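# Adjust a case latch hook so the lid seals

## Task

Turn the wrongly set hook on the equipment case's latch in or out until closing the latch squeezes the lid onto its gasket hard enough to seal, while the lever still shuts with at most a firm push. Finish with the case latched and the hook's tip caught behind the keeper's rim, in a state that holds without the robot. Then release everything and move the gripper away.

## Robot and tools

Robot and camera: a single six-joint arm ending in a two-finger parallel gripper. Every row or target therefore describes this one gripper. The only camera is cam_wrist, with images 672x504 pixels.

Frames: the scene frame has its origin on the table surface beneath the arm's base, +z upward, and +y to the left when facing along +x. The base may sit slightly tilted. The reported hand position can be somewhat off, more so at long reach. In the gripper's own frame the fingers extend along +z and separate along y. end_effector_position is the point between the finger pads when closed, roughly 2 cm back from the tips; closing pushes the tips about 10 mm further along gripper +z.

Row format: 8 numbers [x, y, z, qw, qx, qy, qz, opening]. x, y, z is an absolute target position in metres in the scene frame; qw, qx, qy, qz is an absolute target orientation quaternion, w first, also in the scene frame. Together they form a pose, not an offset. opening runs from -1 (closed) to +1 (fully open, 0.084 m). A target more than 0.6 m away from the last reported position along any gripper axis is refused. Re-send your intended quaternion in every row; the reported one may have drifted.

Per control step the commanded pose is clipped to within 70 mm and 16 degrees of the measured pose; inverse kinematics then favours position over orientation. The elbow cannot straighten completely. Joints move at most 3.14 rad/s, take 0.16 s to accelerate, and arrive together. After an action's last step the arm only continues to the last clipped pose, so read the result and command the remainder.

Tools:
- execute_actions: argument actions, a list with zero or one item, plus optional pictures (boolean). An empty list just reports the state. An action is {"rows": [...], "steps": n}: 1 to 15 rows, n from 1 to 15 (default 15), each row held for one 1/30 s step, last row repeated if rows run out. A wait is {"steps": n} with n up to 300, counted from the previous result, so your thinking time is included. Refused calls send nothing.
- move: target is one row as above (absolute pose plus opening); speed in m/s, 0.002 to 0.5, default 0.25; rotation capped at twice that in rad/s. The gripper follows a straight path lasting 0.5 to 10 s (cut off at 10 s), turning the shorter way. It does not avoid obstacles, lags and may exceed the speed, especially near full arm extension. The opening is applied when the move begins. The result adds a move: line with the ending (done, off_target, moving, held, fault), any limits (paced = pose clipped; held = some steps blocked, after which motion can suddenly speed up) and the distance to target.
- wait: seconds, 0 to 10; nothing new is commanded.
- zoom_image: camera "cam_wrist", region [x0, y0, x1, y1] in image pixels, origin top-left, at most 504 by 504.
- finished_scene: scene, the number of the current scene.

Results: a state line gives position (m), quaternion (w first) and linear/angular velocities in the scene frame. grip_measured is the actual finger opening on the same -1..+1 scale. A "pose unreachable" line means the clearance check (which treats any mount under the base as arm) altered or blocked the command; HELD marks affected steps. A "Hand target" line shows where the controller is currently driving. MOTOR HOT appears from 65 °C; at 80 °C an OVER-TEMPERATURE FAULT brakes the arm until it cools.

Gripping: to hold a part, command an opening well under grip_measured; the gap sets squeeze strength, up to about 24 N per pad for parts up to about 6 cm. Closing fast can press harder. Re-sending the measured value keeps a light grip on narrow parts; wider parts may slip.

Joint ranges (rad): waist -6.283 to 6.283, shoulder -2.304 to 2.304, elbow -4.224 to 0.061, forearm roll -6.283 to 6.283, wrist pitch -2.164 to 2.164, wrist roll -6.283 to 6.283. Load limits (N m): waist 55.8, shoulder 55.8, elbow 46.5, forearm roll 25.1, wrist pitch 17.6, wrist roll 17.6, including a held object's weight. Reaching one triggers a torque fault: the arm halts, backs that joint off slightly, pauses 10 s and drops the rest of the call.

Cautions: never push or knock anything off the table. Avoid drops, slips, slams, hard impacts and heavy pressing; contact force grows with speed and with how far past the contact point the target lies. An arm blocked by an object keeps pushing until you send a new command. Smooth, economical motion is preferred.

Each tool is called after "Emit:" as name(argument=value, ...) on one line, values as JSON.

## Session

Emit:
execute_actions(actions=[])

Scene clock: 0.00 s of 9600.00 s.
end_effector_position=(+0.6982, +0.1761, +0.3420) grip_measured=+1.00 end_effector_quat_wxyz=(+0.043, +0.868, +0.427, -0.250) end_effector_velocity=(-0.001, -0.000, -0.000) end_effector_angular_velocity=(-0.001, +0.001, +0.000)
Joint positions: [ 0.652 -0.404 -1.499 -0.484 -1.287 -0.013  0.084]
Joint velocities: [-0.    -0.     0.001  0.     0.     0.    -0.   ]
Hand target: +0.698, +0.176, +0.342; +0.043, +0.868, +0.427, -0.250

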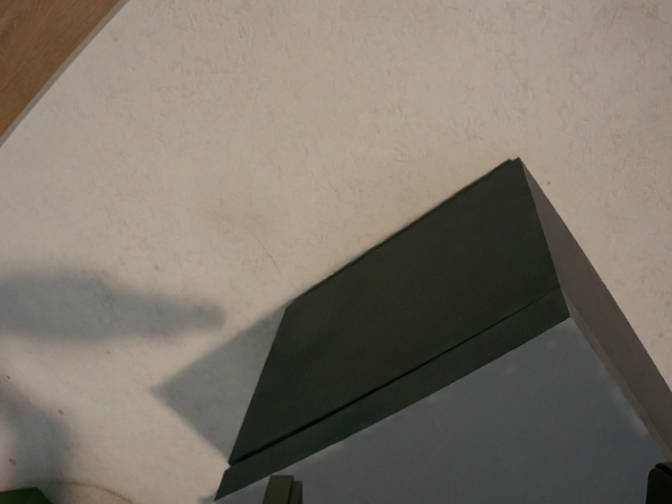

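Emit:
move(target=[0.55,0.12,0.6,0,0.9,0.436,0,1])

Scene clock: 5.17 s of 9600.00 s.
end_effector_position=(+0.5509, +0.1195, +0.5993) grip_measured=+1.00 end_effector_quat_wxyz=(+0.001, +0.900, +0.436, +0.000) end_effector_velocity=(-0.001, -0.000, +0.002) end_effector_angular_velocity=(+0.002, -0.004, -0.001)
Joint positions: [ 1.149  0.445 -0.938 -0.626 -1.312  0.333  0.084]
Joint velocities: [ 0.009  0.005  0.001 -0.003 -0.005  0.007  0.   ]
Hand target: +0.551, +0.119, +0.600; +0.001, +0.900, +0.436, +0.001
Off the commanded pose: 0.001 m, 0 deg.
move: done

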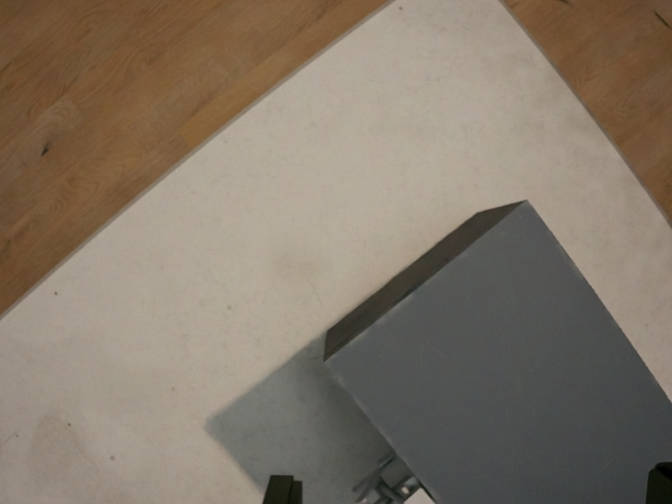

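Emit:
move(target=[0.42,0.1,0.55,0,1,0,0,1])

Scene clock: 10.10 s of 9600.00 s.
end_effector_position=(+0.4206, +0.0994, +0.5502) grip_measured=+1.00 end_effector_quat_wxyz=(+0.000, +1.000, +0.001, +0.001) end_effector_velocity=(-0.001, +0.000, +0.000) end_effector_angular_velocity=(+0.001, -0.004, -0.014)
Joint positions: [ 1.416  0.644 -0.587 -0.63  -1.34   1.54   0.084]
Joint velocities: [ 0.008  0.002  0.003 -0.003 -0.003  0.022 -0.   ]
Hand target: +0.420, +0.099, +0.550; +0.000, +1.000, +0.000, +0.001
Off the commanded pose: 0.001 m, 0 deg.
move: done

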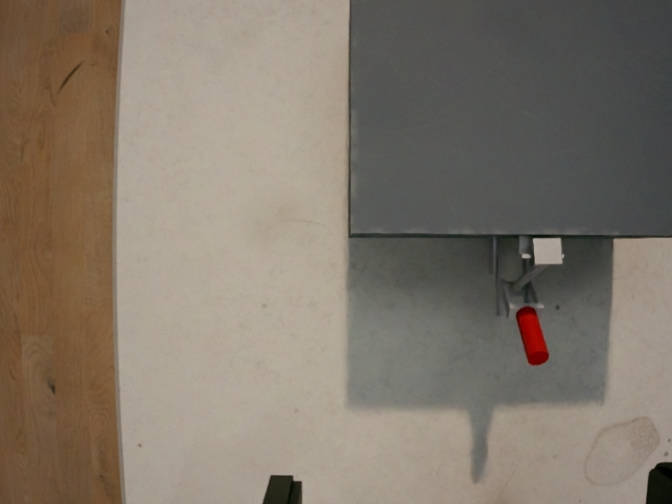

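Emit:
move(target=[0.42,0.0,0.55,0,1,0,0,1])

Emit:
move(target=[0.42,0.0,0.42,0,1,0,0,1])

Scene clock: 12.90 s of 9600.00 s.
end_effector_position=(+0.4201, +0.0005, +0.5499) grip_measured=+1.00 end_effector_quat_wxyz=(+0.000, +1.000, +0.000, -0.001) end_effector_velocity=(+0.001, -0.002, +0.001) end_effector_angular_velocity=(+0.002, +0.001, -0.000)
Joint positions: [ 1.284  0.953 -0.507 -0.614 -1.45   1.299  0.084]
Joint velocities: [-0.009  0.007 -0.002  0.002 -0.    -0.012  0.   ]
Hand target: +0.420, +0.000, +0.550; -0.000, +1.000, -0.000, -0.001
Off the commanded pose: 0.001 m, 0 deg.
move: done

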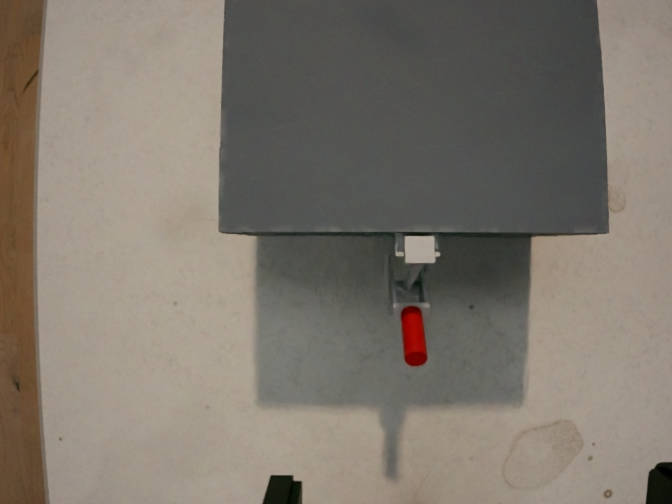

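Scene clock: 14.10 s of 9600.00 s.
end_effector_position=(+0.4193, +0.0000, +0.4201) grip_measured=+1.00 end_effector_quat_wxyz=(-0.001, +1.000, -0.000, -0.001) end_effector_velocity=(+0.000, +0.000, -0.002) end_effector_angular_velocity=(+0.004, +0.005, +0.001)
Joint positions: [ 0.748  0.901 -0.285 -0.639 -0.925  1.016  0.084]
Joint velocities: [-0.016 -0.005  0.     0.008  0.014 -0.017  0.   ]
Hand target: +0.419, +0.000, +0.420; -0.001, +1.000, -0.000, -0.001
Off the commanded pose: 0.001 m, 0 deg.
move: done

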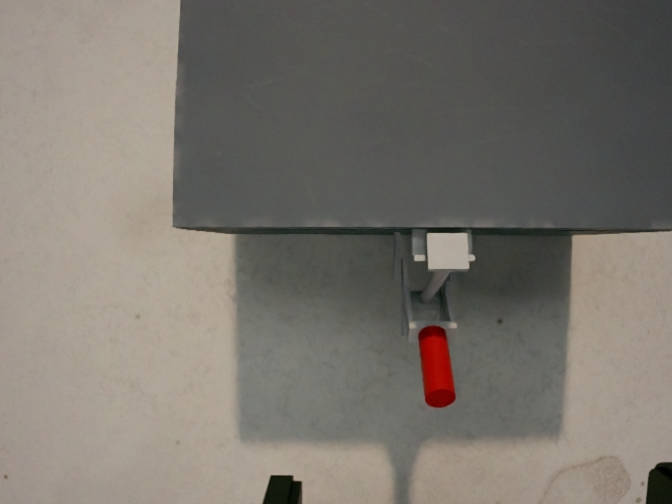

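Emit:
move(target=[0.33,-0.05,0.2,0,0.866,0,0.5,1])

Scene clock: 22.20 s of 9600.00 s.
end_effector_position=(+0.4034, -0.0076, +0.3848) grip_measured=+1.00 end_effector_quat_wxyz=(-0.005, +0.997, +0.002, +0.078) end_effector_velocity=(+0.000, +0.000, +0.000) end_effector_angular_velocity=(+0.000, -0.001, +0.000)
Joint positions: [ 0.76   1.038 -0.113 -0.839 -0.825  1.168  0.084]
Joint velocities: [-0.     0.    -0.001 -0.     0.    -0.     0.   ]
Hand target: +0.403, -0.008, +0.385; -0.005, +0.997, +0.002, +0.078
Off the commanded pose: 0.203 m, 51 deg; position and orientation clipped at the last step of the last action.
move: held; limits=paced,held; held on 56 of 72 steps, including the last
pose unreachable: on one or more control steps of this call an arm could not follow its commanded pose, so it was not sent that pose on those steps. On the call's last step it was still not sent that pose. It may still have moved: this result reports where it is.
cause: the commanded pose would bring two parts of the arm too close to each other (joints 2 (shoulder) to 4 (forearm roll) lie between them).

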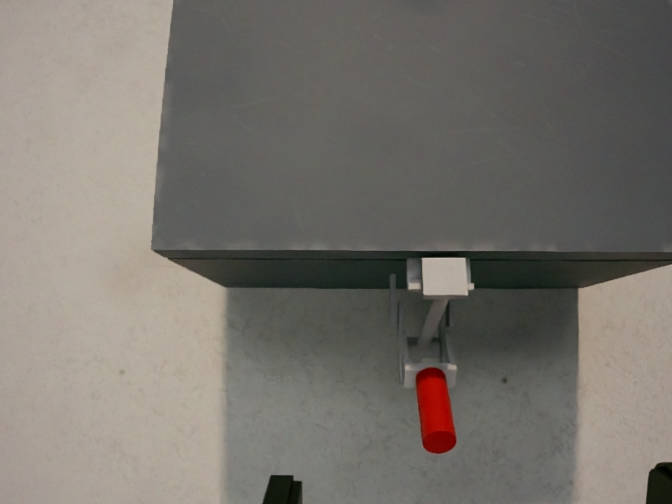

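Emit:
move(target=[0.42,0.15,0.35,0.354,0.612,-0.612,0.354,1])

Emit:
move(target=[0.40,0.13,0.2,0.25,0.75,-0.433,0.433,1])

Scene clock: 36.93 s of 9600.00 s.
end_effector_position=(+0.4206, +0.1497, +0.3516) grip_measured=+1.00 end_effector_quat_wxyz=(+0.353, +0.613, -0.612, +0.356) end_effector_velocity=(+0.000, +0.001, -0.000) end_effector_angular_velocity=(-0.006, -0.006, -0.011)
Joint positions: [ 1.116 -0.485 -0.864 -0.726 -1.587  3.493  0.084]
Joint velocities: [-0.003 -0.006 -0.007  0.005 -0.004  0.008  0.   ]
Hand target: +0.421, +0.150, +0.352; +0.353, +0.612, -0.612, +0.356
Off the commanded pose: 0.002 m, 0 deg.
move: done; limits=paced

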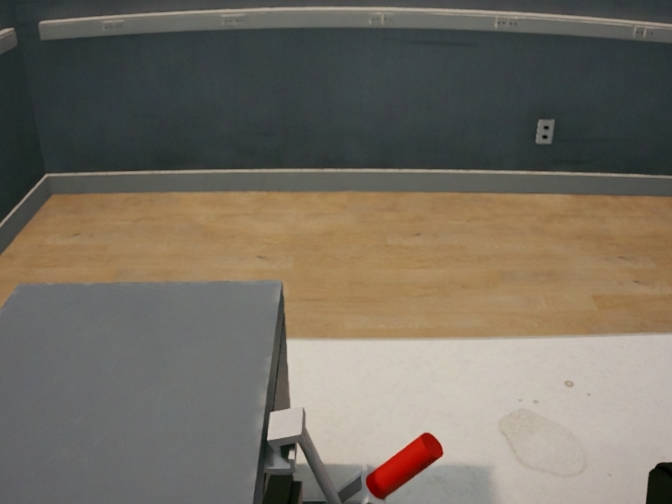

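Scene clock: 38.53 s of 9600.00 s.
end_effector_position=(+0.4003, +0.1302, +0.2004) grip_measured=+1.00 end_effector_quat_wxyz=(+0.249, +0.750, -0.434, +0.433) end_effector_velocity=(-0.000, -0.000, -0.002) end_effector_angular_velocity=(-0.001, +0.001, +0.007)
Joint positions: [ 1.071 -0.844 -0.746 -1.206 -1.488  3.639  0.084]
Joint velocities: [-0.002 -0.006  0.    -0.007 -0.001  0.003 -0.   ]
Hand target: +0.400, +0.130, +0.200; +0.249, +0.750, -0.433, +0.433
Off the commanded pose: 0.001 m, 0 deg.
move: done

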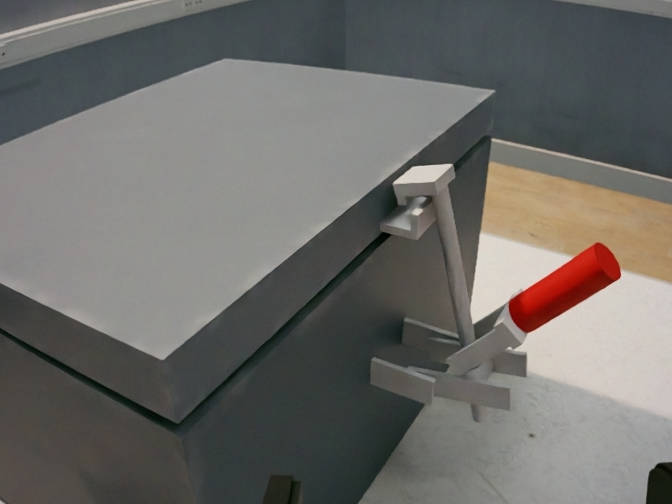

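Emit:
move(target=[0.41,0.15,0.11,0.455,0.542,-0.542,0.455,1], speed=0.15)

Scene clock: 43.43 s of 9600.00 s.
end_effector_position=(+0.4095, +0.1503, +0.1103) grip_measured=+1.00 end_effector_quat_wxyz=(+0.455, +0.542, -0.541, +0.454) end_effector_velocity=(+0.000, +0.000, -0.001) end_effector_angular_velocity=(-0.007, -0.001, -0.008)
Joint positions: [ 0.829 -1.211 -1.328 -0.852 -1.67   3.633  0.084]
Joint velocities: [-0.004 -0.006 -0.011  0.006 -0.005  0.    -0.   ]
Hand target: +0.410, +0.150, +0.110; +0.455, +0.542, -0.541, +0.454
Off the commanded pose: 0.001 m, 0 deg.
move: done

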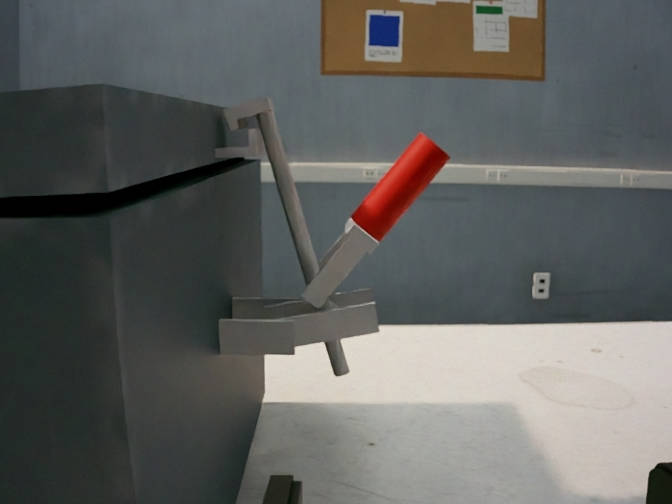

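Emit:
zoom_image(camera="cam_wrist", region=[200,80,460,390])

Region (200, 80, 460, 390) of cam_wrist's 672x504 image, scaled by 1.626, with more detail than that image has; it fills the left 423 columns of this view, and the rest is white.

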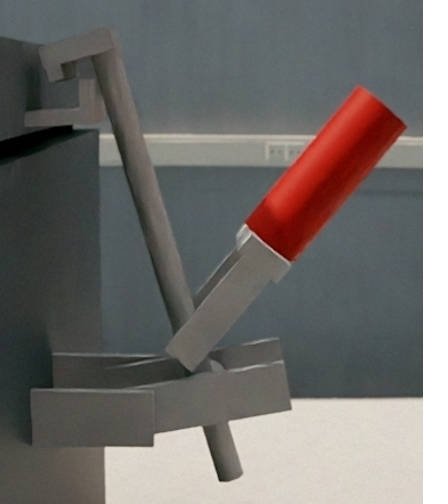

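Emit:
move(target=[0.426,0.08,0.19,0.5,0.5,-0.5,0.5,-1], speed=0.15)

Scene clock: 57.30 s of 9600.00 s.
end_effector_position=(+0.4262, +0.0804, +0.1898) grip_measured=-1.00 end_effector_quat_wxyz=(+0.500, +0.500, -0.500, +0.500) end_effector_velocity=(+0.001, -0.001, +0.002) end_effector_angular_velocity=(-0.003, -0.001, +0.000)
Joint positions: [ 0.761 -1.043 -1.115 -0.828 -1.786  3.678  0.   ]
Joint velocities: [-0.002  0.004  0.004 -0.001 -0.003  0.001  0.   ]
Hand target: +0.426, +0.080, +0.190; +0.500, +0.500, -0.500, +0.500
Off the commanded pose: 0.001 m, 0 deg.
move: done

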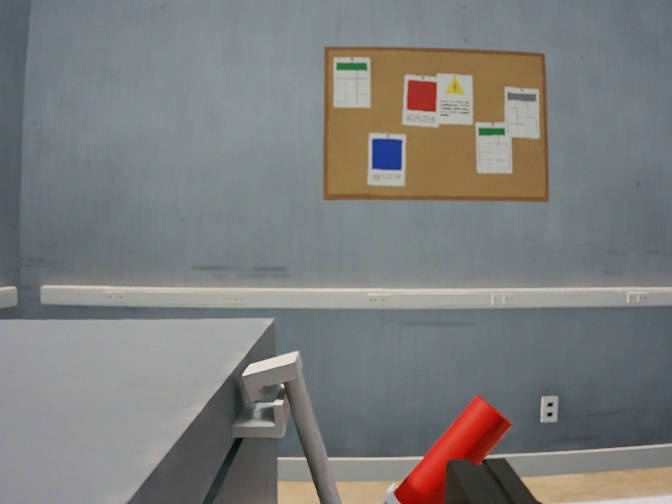

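Emit:
move(target=[0.426,-0.02,0.19,0.5,0.5,-0.5,0.5,-1], speed=0.1)

Emit:
move(target=[0.385,-0.02,0.16,0.5,0.5,-0.5,0.5,-1], speed=0.04)

Emit:
move(target=[0.385,0.13,0.13,0.455,0.542,-0.542,0.455,-1], speed=0.15)

Scene clock: 63.13 s of 9600.00 s.
end_effector_position=(+0.4262, -0.0196, +0.1900) grip_measured=-1.00 end_effector_quat_wxyz=(+0.500, +0.500, -0.500, +0.500) end_effector_velocity=(+0.000, -0.002, +0.000) end_effector_angular_velocity=(+0.000, -0.001, -0.001)
Joint positions: [ 0.603 -0.944 -0.92  -0.972 -1.723  3.753  0.   ]
Joint velocities: [-0.004  0.002  0.003 -0.003  0.001  0.001  0.   ]
Hand target: +0.426, -0.020, +0.190; +0.500, +0.500, -0.500, +0.500
Off the commanded pose: 0.000 m, 0 deg.
move: done

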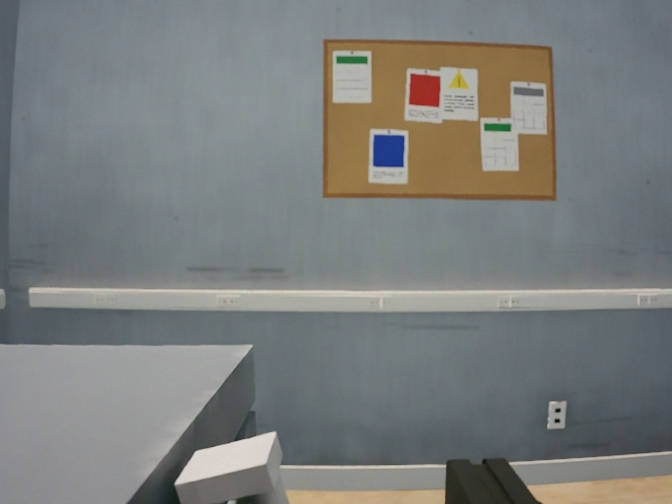

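Scene clock: 64.73 s of 9600.00 s.
end_effector_position=(+0.3862, -0.0201, +0.1614) grip_measured=-1.00 end_effector_quat_wxyz=(+0.500, +0.500, -0.498, +0.502) end_effector_velocity=(-0.001, +0.000, -0.001) end_effector_angular_velocity=(-0.001, -0.000, +0.002)
Joint positions: [ 0.609 -1.053 -0.932 -0.956 -1.674  3.833  0.   ]
Joint velocities: [ 0.    -0.006 -0.002 -0.001 -0.     0.003  0.   ]
Hand target: +0.385, -0.020, +0.160; +0.500, +0.500, -0.500, +0.500
Off the commanded pose: 0.002 m, 0 deg.
move: done

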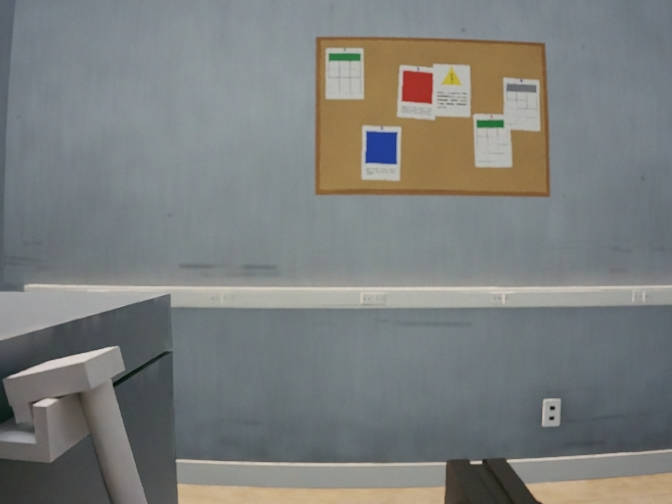

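Scene clock: 66.27 s of 9600.00 s.
end_effector_position=(+0.3846, +0.1294, +0.1300) grip_measured=-1.00 end_effector_quat_wxyz=(+0.455, +0.541, -0.542, +0.455) end_effector_velocity=(+0.000, +0.003, -0.001) end_effector_angular_velocity=(+0.003, -0.001, -0.001)
Joint positions: [ 0.846 -1.16  -1.207 -0.829 -1.625  3.69   0.   ]
Joint velocities: [ 0.003 -0.002 -0.007  0.001  0.    -0.002  0.   ]
Hand target: +0.385, +0.130, +0.130; +0.455, +0.541, -0.542, +0.455
Off the commanded pose: 0.001 m, 0 deg.
move: done

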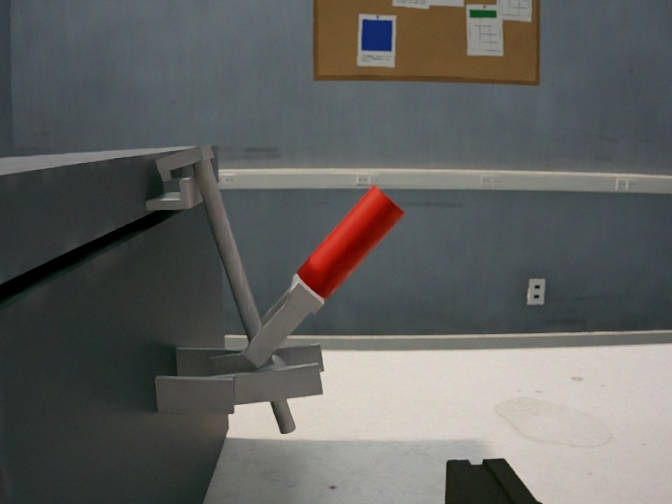

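Emit:
move(target=[0.426,0.03,0.19,0.5,0.5,-0.5,0.5,-1], speed=0.15)

Emit:
move(target=[0.426,-0.02,0.19,0.5,0.5,-0.5,0.5,-1], speed=0.1)

Emit:
move(target=[0.385,-0.02,0.16,0.5,0.5,-0.5,0.5,-1], speed=0.05)

Emit:
move(target=[0.372,-0.02,0.134,0.5,0.5,-0.5,0.5,-1], speed=0.03)

Scene clock: 72.57 s of 9600.00 s.
end_effector_position=(+0.4262, +0.0306, +0.1898) grip_measured=-1.00 end_effector_quat_wxyz=(+0.500, +0.500, -0.500, +0.500) end_effector_velocity=(+0.001, -0.001, +0.001) end_effector_angular_velocity=(-0.002, -0.002, -0.002)
Joint positions: [ 0.687 -0.992 -1.012 -0.894 -1.749  3.716  0.   ]
Joint velocities: [-0.003  0.004  0.001 -0.001 -0.002  0.001  0.   ]
Hand target: +0.426, +0.030, +0.190; +0.500, +0.500, -0.500, +0.500
Off the commanded pose: 0.001 m, 0 deg.
move: done

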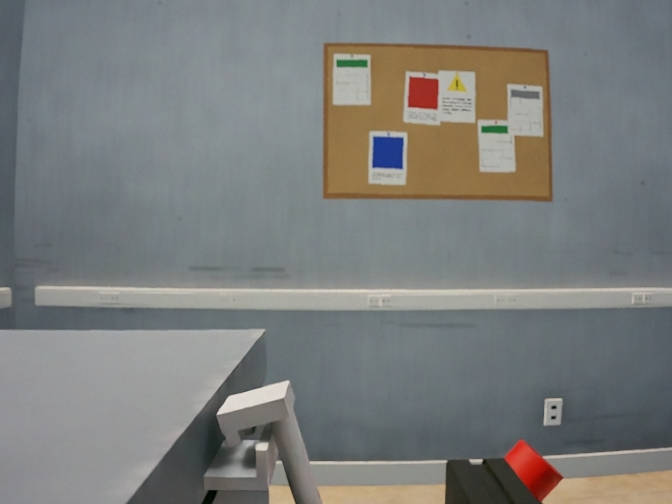

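Scene clock: 73.53 s of 9600.00 s.
end_effector_position=(+0.4261, -0.0197, +0.1900) grip_measured=-1.00 end_effector_quat_wxyz=(+0.500, +0.500, -0.500, +0.500) end_effector_velocity=(-0.000, -0.002, -0.000) end_effector_angular_velocity=(-0.000, +0.000, +0.001)
Joint positions: [ 0.602 -0.945 -0.92  -0.972 -1.723  3.753  0.   ]
Joint velocities: [-0.003  0.001  0.004 -0.004  0.001  0.002  0.   ]
Hand target: +0.426, -0.020, +0.190; +0.500, +0.500, -0.500, +0.500
Off the commanded pose: 0.000 m, 0 deg.
move: done

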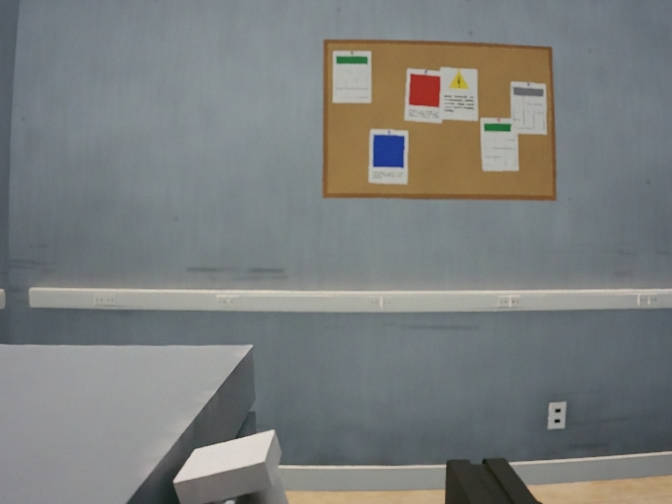

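Scene clock: 74.90 s of 9600.00 s.
end_effector_position=(+0.3862, -0.0201, +0.1614) grip_measured=-1.00 end_effector_quat_wxyz=(+0.500, +0.500, -0.498, +0.502) end_effector_velocity=(-0.002, +0.000, -0.001) end_effector_angular_velocity=(-0.003, +0.000, +0.002)
Joint positions: [ 0.609 -1.052 -0.932 -0.956 -1.674  3.833  0.   ]
Joint velocities: [ 0.    -0.007 -0.002  0.001 -0.001  0.004  0.   ]
Hand target: +0.385, -0.020, +0.160; +0.500, +0.500, -0.500, +0.500
Off the commanded pose: 0.002 m, 0 deg.
move: done

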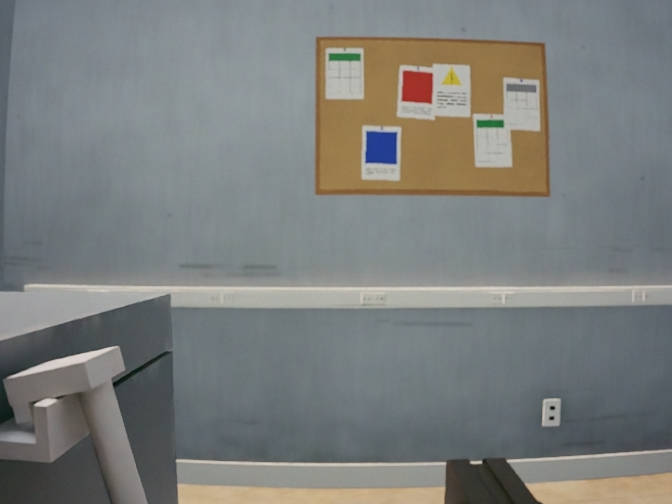

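Scene clock: 76.27 s of 9600.00 s.
end_effector_position=(+0.3738, -0.0201, +0.1368) grip_measured=-1.00 end_effector_quat_wxyz=(+0.501, +0.500, -0.495, +0.504) end_effector_velocity=(+0.000, +0.000, -0.002) end_effector_angular_velocity=(+0.001, -0.003, +0.000)
Joint positions: [ 0.596 -1.128 -0.976 -0.966 -1.665  3.858  0.   ]
Joint velocities: [-0.001 -0.004 -0.005 -0.002 -0.     0.002  0.   ]
Hand target: +0.372, -0.020, +0.134; +0.500, +0.500, -0.500, +0.500
Off the commanded pose: 0.003 m, 1 deg.
move: done

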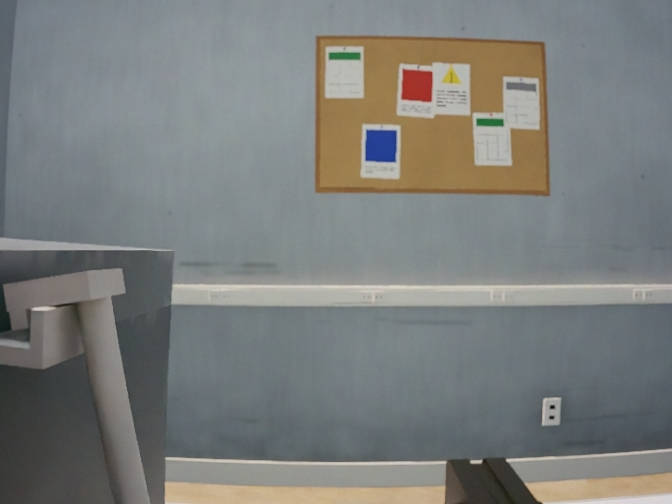

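Emit:
move(target=[0.366,-0.02,0.118,0.5,0.5,-0.5,0.5,-1], speed=0.02)

Scene clock: 79.20 s of 9600.00 s.
end_effector_position=(+0.3637, -0.0206, +0.1211) grip_measured=-1.00 end_effector_quat_wxyz=(+0.505, +0.497, -0.498, +0.501) end_effector_velocity=(-0.001, -0.000, -0.001) end_effector_angular_velocity=(+0.001, -0.002, -0.003)
Joint positions: [ 0.585 -1.171 -1.006 -0.965 -1.651  3.869  0.   ]
Joint velocities: [-0.001 -0.002 -0.002  0.     0.003  0.002  0.   ]
Hand target: +0.366, -0.020, +0.118; +0.500, +0.500, -0.500, +0.500
Off the commanded pose: 0.004 m, 1 deg.
move: off_target

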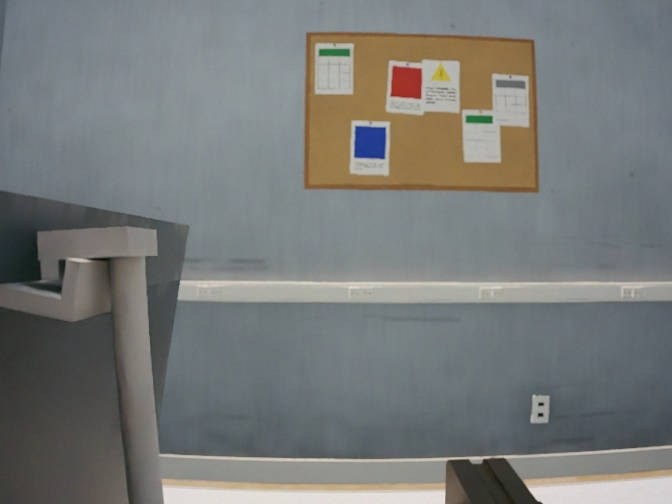

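Emit:
move(target=[0.36,-0.02,0.135,0.5,0.5,-0.5,0.5,-1], speed=0.02)

Scene clock: 81.70 s of 9600.00 s.
end_effector_position=(+0.3617, -0.0200, +0.1367) grip_measured=-1.00 end_effector_quat_wxyz=(+0.500, +0.500, -0.497, +0.504) end_effector_velocity=(+0.000, -0.000, +0.002) end_effector_angular_velocity=(-0.004, +0.000, +0.004)
Joint positions: [ 0.607 -1.139 -0.964 -0.954 -1.647  3.878  0.   ]
Joint velocities: [ 0.002  0.002  0.004  0.001 -0.005  0.001  0.   ]
Hand target: +0.360, -0.020, +0.135; +0.500, +0.500, -0.500, +0.500
Off the commanded pose: 0.002 m, 1 deg.
move: done

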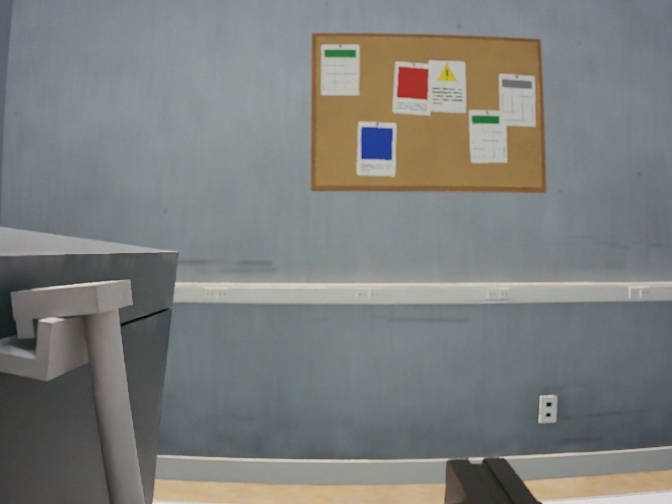

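Emit:
move(target=[0.39,-0.02,0.19,0.5,0.5,-0.5,0.5,-1], speed=0.03)

Emit:
move(target=[0.42,0.15,0.11,0.455,0.542,-0.542,0.455,-1], speed=0.15)

Emit:
zoom_image(camera="cam_wrist", region=[200,80,480,400])

Scene clock: 86.13 s of 9600.00 s.
end_effector_position=(+0.3898, -0.0200, +0.1896) grip_measured=-1.00 end_effector_quat_wxyz=(+0.500, +0.500, -0.500, +0.500) end_effector_velocity=(+0.002, -0.000, +0.003) end_effector_angular_velocity=(-0.004, +0.001, +0.003)
Joint positions: [ 0.634 -0.978 -0.875 -0.932 -1.676  3.817  0.   ]
Joint velocities: [ 0.001  0.005  0.003  0.001 -0.007 -0.003  0.   ]
Hand target: +0.390, -0.020, +0.190; +0.500, +0.500, -0.500, +0.500
Off the commanded pose: 0.000 m, 0 deg.
move: done

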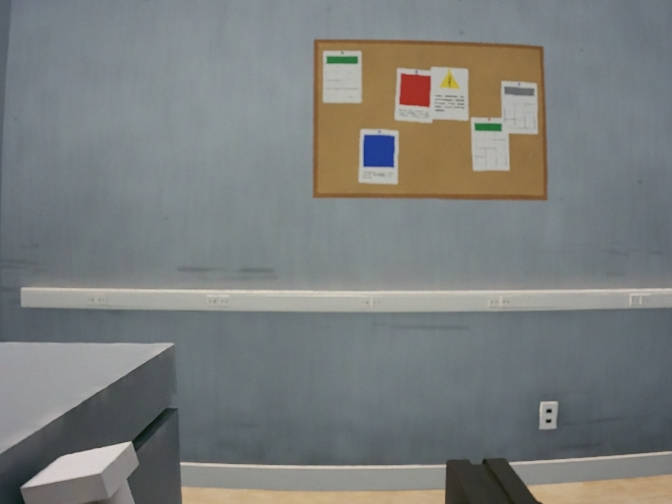

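Scene clock: 87.90 s of 9600.00 s.
end_effector_position=(+0.4193, +0.1496, +0.1101) grip_measured=-1.00 end_effector_quat_wxyz=(+0.455, +0.541, -0.542, +0.455) end_effector_velocity=(+0.001, +0.002, -0.001) end_effector_angular_velocity=(+0.003, -0.001, -0.000)
Joint positions: [ 0.818 -1.206 -1.34  -0.863 -1.68   3.623  0.   ]
Joint velocities: [ 0.002 -0.004 -0.008 -0.    -0.001 -0.003  0.   ]
Hand target: +0.419, +0.150, +0.110; +0.455, +0.541, -0.542, +0.455
Off the commanded pose: 0.001 m, 0 deg.
move: done

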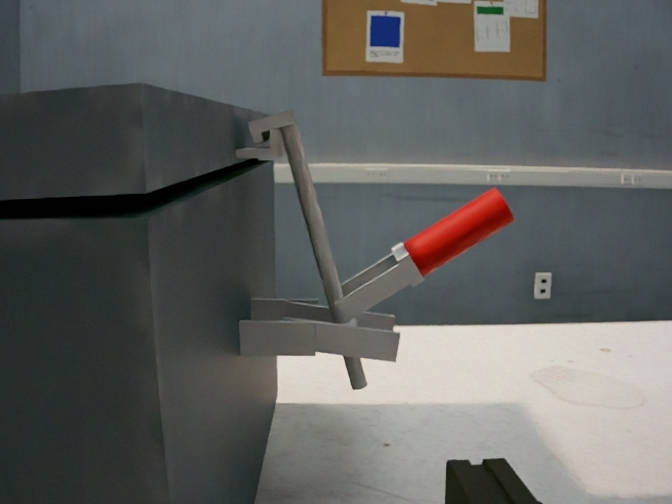

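Region (200, 80, 480, 400) of cam_wrist's 672x504 image, scaled by 1.575, with more detail than that image has; it fills the left 441 columns of this view, and the rest is white.

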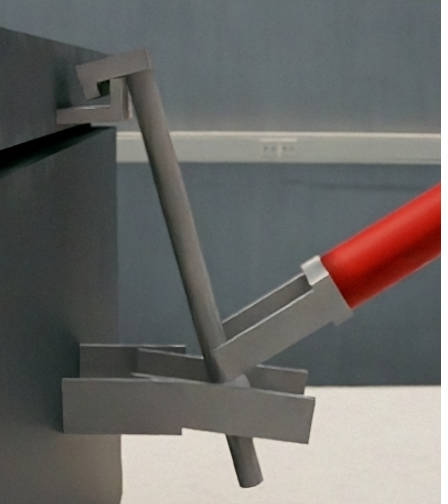

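Emit:
move(target=[0.47,0.10,0.30,0,0.5,-0.866,0,0.2], speed=0.3)

Emit:
move(target=[0.47,-0.034,0.27,0,0,-1,0,0.2], speed=0.3)

Scene clock: 104.57 s of 9600.00 s.
end_effector_position=(+0.4692, +0.0997, +0.2984) grip_measured=+0.19 end_effector_quat_wxyz=(-0.001, -0.499, +0.866, -0.000) end_effector_velocity=(+0.001, -0.000, +0.002) end_effector_angular_velocity=(+0.011, -0.000, -0.003)
Joint positions: [ 0.714  0.244 -0.412 -1.103 -0.551  3.691  0.052]
Joint velocities: [-0.007  0.011  0.003  0.008  0.011 -0.014  0.   ]
Hand target: +0.469, +0.100, +0.299; -0.001, -0.499, +0.867, +0.000
Off the commanded pose: 0.002 m, 0 deg.
move: done

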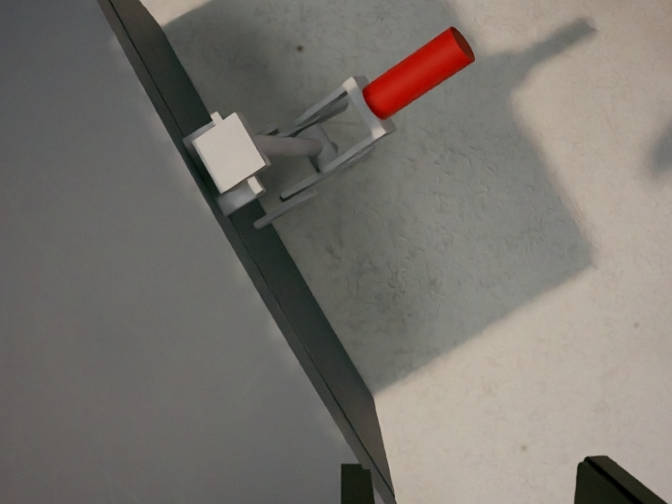

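Scene clock: 106.80 s of 9600.00 s.
end_effector_position=(+0.4697, -0.0332, +0.2700) grip_measured=+0.19 end_effector_quat_wxyz=(-0.001, -0.000, +1.000, +0.001) end_effector_velocity=(+0.000, -0.002, -0.000) end_effector_angular_velocity=(-0.000, -0.002, -0.012)
Joint positions: [ 0.215  0.401 -0.304 -1.059 -0.288  4.267  0.052]
Joint velocities: [-0.006  0.001  0.001 -0.006  0.004  0.013  0.   ]
Hand target: +0.470, -0.033, +0.270; -0.001, +0.000, +1.000, +0.001
Off the commanded pose: 0.001 m, 0 deg.
move: done

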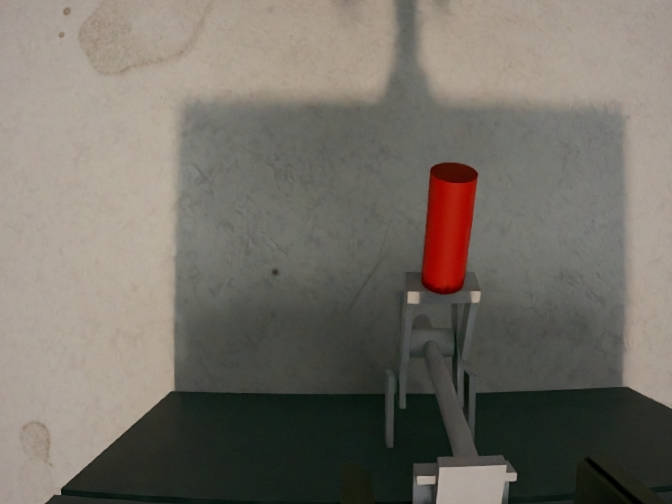

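Emit:
move(target=[0.47,-0.026,0.217,0,0,-1,0,0.2], speed=0.06)

Emit:
move(target=[0.47,-0.026,0.217,0,0,-1,0,-0.75], speed=0.06)

Scene clock: 112.27 s of 9600.00 s.
end_effector_position=(+0.4704, -0.0260, +0.2174) grip_measured=+0.19 end_effector_quat_wxyz=(-0.000, -0.000, +1.000, -0.000) end_effector_velocity=(-0.001, -0.000, -0.001) end_effector_angular_velocity=(-0.001, -0.020, -0.001)
Joint positions: [ 0.194  0.193 -0.327 -1.758 -0.246  4.971  0.052]
Joint velocities: [-0.     0.001  0.014 -0.13  -0.008  0.13   0.   ]
Hand target: +0.470, -0.026, +0.217; +0.001, -0.000, +1.000, -0.000
Off the commanded pose: 0.001 m, 0 deg.
move: done

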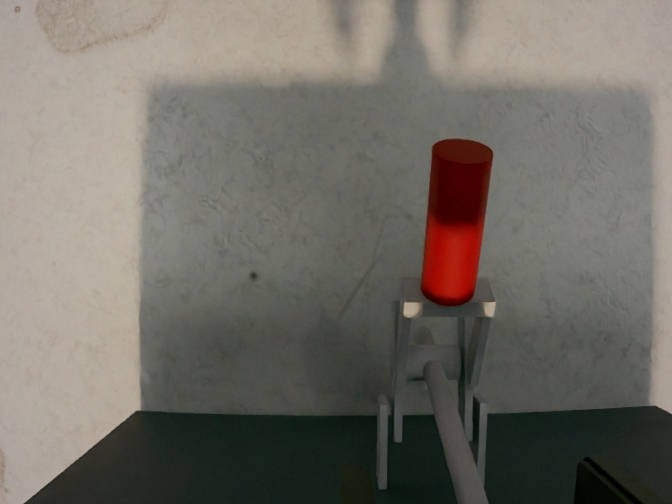

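Scene clock: 112.97 s of 9600.00 s.
end_effector_position=(+0.4703, -0.0253, +0.2171) grip_measured=-0.37 end_effector_quat_wxyz=(-0.000, -0.000, +1.000, +0.001) end_effector_velocity=(-0.001, +0.000, -0.000) end_effector_angular_velocity=(+0.002, +0.002, -0.003)
Joint positions: [ 0.194  0.192 -0.326 -1.77  -0.243  4.983  0.028]
Joint velocities: [-0.001 -0.001  0.001 -0.004  0.002  0.006  0.   ]
Hand target: +0.470, -0.026, +0.217; +0.000, +0.000, +1.000, +0.000
Off the commanded pose: 0.001 m, 0 deg.
move: done

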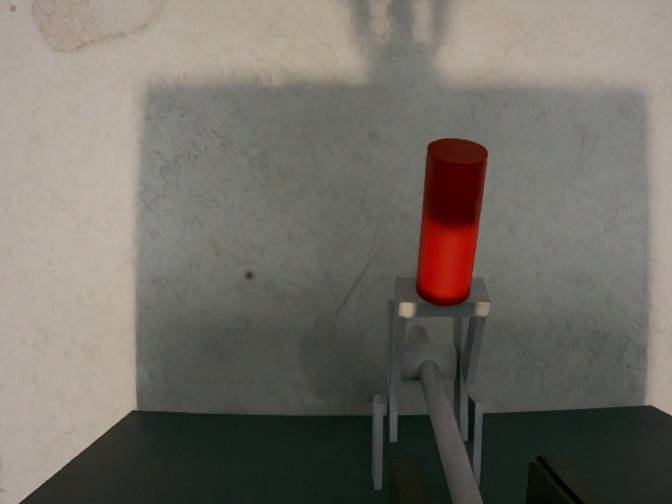

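Emit:
move(target=[0.47,-0.025,0.225,0,0,-1,0,-0.2], speed=0.03)

Emit:
move(target=[0.47,-0.025,0.225,0,0,-1,0,-0.8], speed=0.06)

Scene clock: 116.00 s of 9600.00 s.
end_effector_position=(+0.4698, -0.0251, +0.2248) grip_measured=-0.22 end_effector_quat_wxyz=(+0.000, +0.000, +1.000, -0.000) end_effector_velocity=(+0.001, +0.000, +0.002) end_effector_angular_velocity=(+0.001, +0.003, +0.002)
Joint positions: [ 0.204  0.221 -0.321 -1.663 -0.248  4.882  0.035]
Joint velocities: [ 0.002  0.005 -0.003  0.045  0.001 -0.045  0.   ]
Hand target: +0.470, -0.025, +0.225; -0.000, -0.000, +1.000, -0.000
Off the commanded pose: 0.000 m, 0 deg.
move: done

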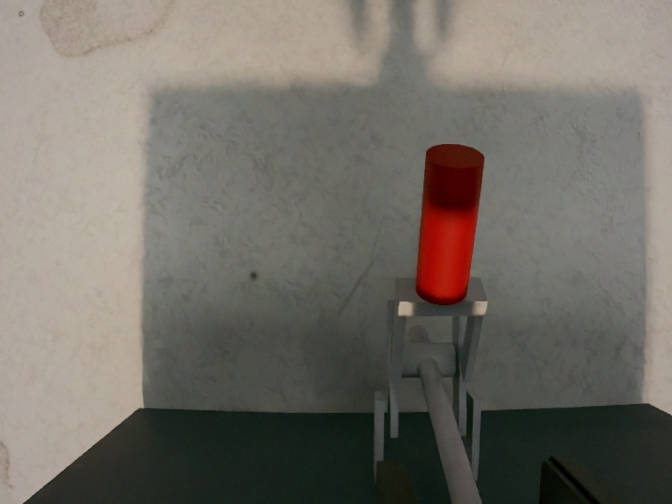

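Scene clock: 116.70 s of 9600.00 s.
end_effector_position=(+0.4699, -0.0248, +0.2250) grip_measured=-0.53 end_effector_quat_wxyz=(-0.000, -0.000, +1.000, +0.000) end_effector_velocity=(+0.001, -0.000, +0.000) end_effector_angular_velocity=(-0.002, -0.001, +0.000)
Joint positions: [ 0.205  0.222 -0.321 -1.658 -0.247  4.877  0.021]
Joint velocities: [ 0.     0.    -0.001  0.002 -0.002 -0.002 -0.   ]
Hand target: +0.470, -0.025, +0.225; -0.000, -0.000, +1.000, -0.000
Off the commanded pose: 0.000 m, 0 deg.
move: done

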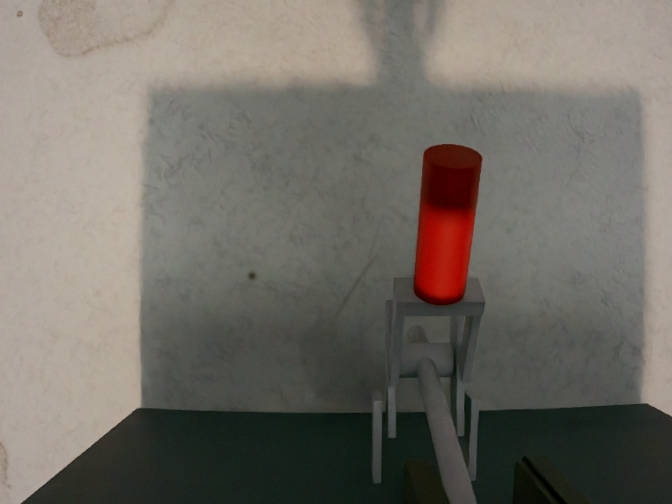

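Emit:
move(target=[0.472,-0.025,0.234,0,0,-1,0,-0.8], speed=0.02)

Emit:
move(target=[0.445,-0.025,0.238,0,0,-1,0,-0.8], speed=0.03)

Scene clock: 119.80 s of 9600.00 s.
end_effector_position=(+0.4719, -0.0251, +0.2338) grip_measured=-0.53 end_effector_quat_wxyz=(+0.000, +0.000, +1.000, -0.000) end_effector_velocity=(-0.000, +0.000, +0.002) end_effector_angular_velocity=(+0.001, +0.007, +0.001)
Joint positions: [ 0.212  0.253 -0.321 -1.531 -0.252  4.752  0.021]
Joint velocities: [ 0.001  0.004 -0.003  0.056  0.001 -0.056  0.   ]
Hand target: +0.472, -0.025, +0.234; -0.000, +0.000, +1.000, -0.000
Off the commanded pose: 0.000 m, 0 deg.
move: done

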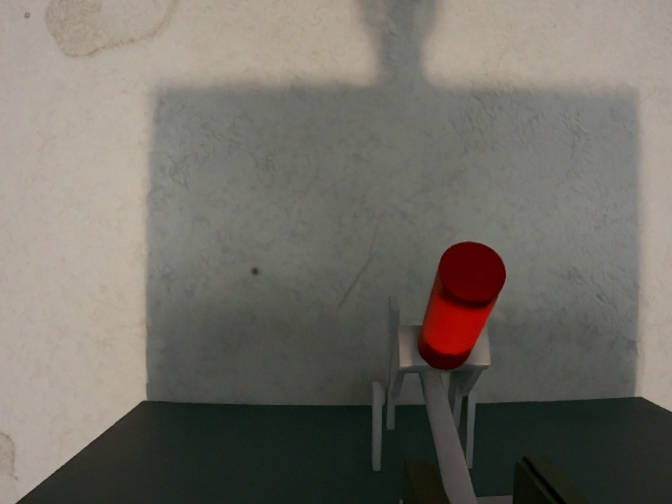

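Scene clock: 121.00 s of 9600.00 s.
end_effector_position=(+0.4451, -0.0251, +0.2379) grip_measured=-0.53 end_effector_quat_wxyz=(-0.000, -0.000, +1.000, -0.000) end_effector_velocity=(-0.001, +0.000, +0.001) end_effector_angular_velocity=(+0.000, -0.004, -0.001)
Joint positions: [ 0.225  0.307 -0.253 -1.576 -0.258  4.811  0.021]
Joint velocities: [ 0.002  0.006  0.004 -0.004 -0.001  0.006 -0.   ]
Hand target: +0.445, -0.025, +0.238; +0.000, -0.000, +1.000, -0.000
Off the commanded pose: 0.000 m, 0 deg.
move: done

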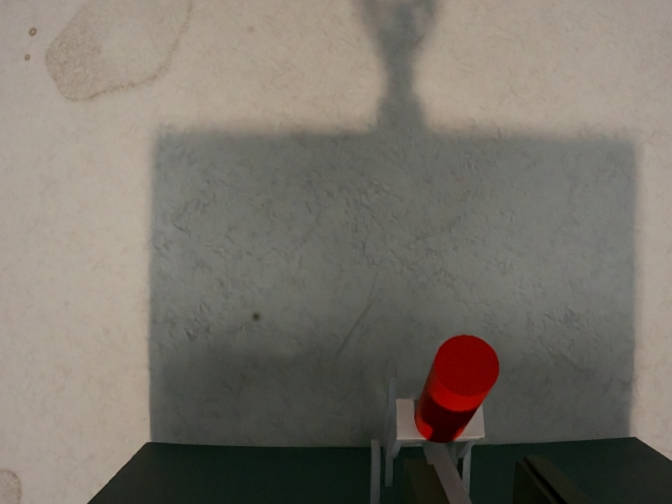

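Emit:
move(target=[0.445,-0.025,0.234,0,0,-1,0,-0.8], speed=0.02)

Emit:
move(target=[0.445,-0.025,0.234,0,0,-1,0,-0.1], speed=0.02)

Emit:
move(target=[0.50,-0.055,0.32,0,0,-1,0,-0.1], speed=0.1)

Scene clock: 126.97 s of 9600.00 s.
end_effector_position=(+0.4451, -0.0250, +0.2342) grip_measured=-0.53 end_effector_quat_wxyz=(-0.000, -0.000, +1.000, -0.000) end_effector_velocity=(-0.000, +0.000, -0.001) end_effector_angular_velocity=(+0.001, -0.002, -0.000)
Joint positions: [ 0.222  0.291 -0.254 -1.633 -0.257  4.866  0.021]
Joint velocities: [-0.001 -0.005  0.001 -0.033  0.     0.033 -0.   ]
Hand target: +0.445, -0.025, +0.234; +0.000, -0.000, +1.000, +0.000
Off the commanded pose: 0.000 m, 0 deg.
move: done

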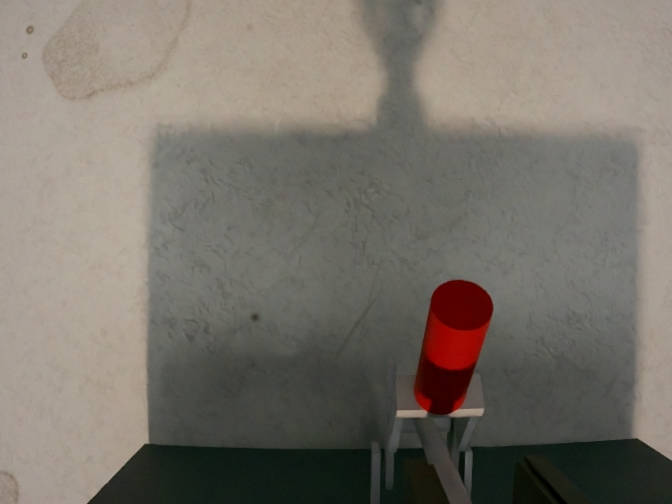

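Scene clock: 127.67 s of 9600.00 s.
end_effector_position=(+0.4450, -0.0250, +0.2340) grip_measured=-0.11 end_effector_quat_wxyz=(-0.000, +0.000, +1.000, -0.000) end_effector_velocity=(-0.001, +0.000, -0.000) end_effector_angular_velocity=(+0.001, +0.001, -0.000)
Joint positions: [ 0.221  0.29  -0.254 -1.637 -0.257  4.87   0.039]
Joint velocities: [ 0.    -0.     0.001 -0.001  0.001  0.002 -0.   ]
Hand target: +0.445, -0.025, +0.234; +0.000, +0.000, +1.000, +0.000
Off the commanded pose: 0.000 m, 0 deg.
move: done

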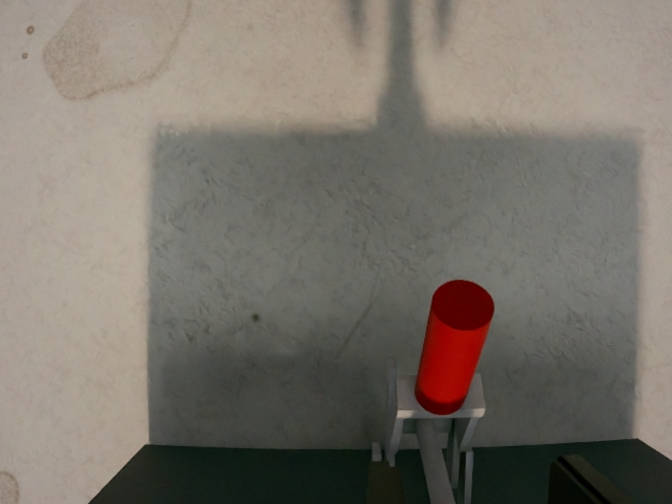

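Scene clock: 129.30 s of 9600.00 s.
end_effector_position=(+0.4995, -0.0544, +0.3194) grip_measured=-0.11 end_effector_quat_wxyz=(-0.001, +0.000, +1.000, -0.000) end_effector_velocity=(+0.000, -0.001, +0.001) end_effector_angular_velocity=(+0.015, +0.012, +0.003)
Joint positions: [ 0.173  0.521 -0.381 -0.623 -0.402  3.773  0.039]
Joint velocities: [-0.019 -0.001 -0.008  0.076  0.002 -0.089 -0.   ]
Hand target: +0.500, -0.055, +0.320; -0.001, +0.000, +1.000, +0.001
Off the commanded pose: 0.001 m, 0 deg.
move: done

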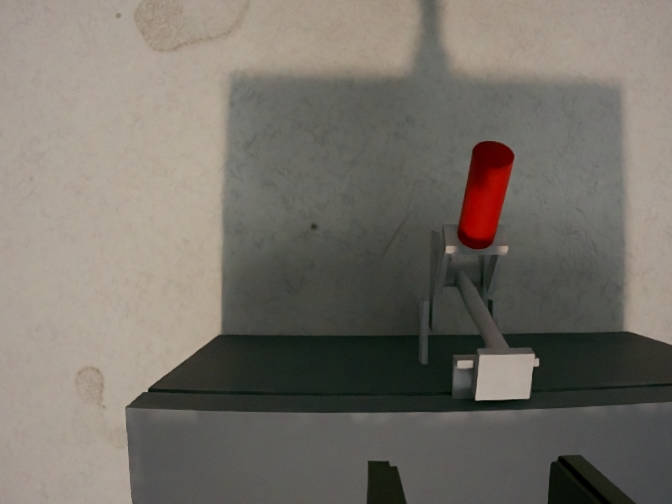

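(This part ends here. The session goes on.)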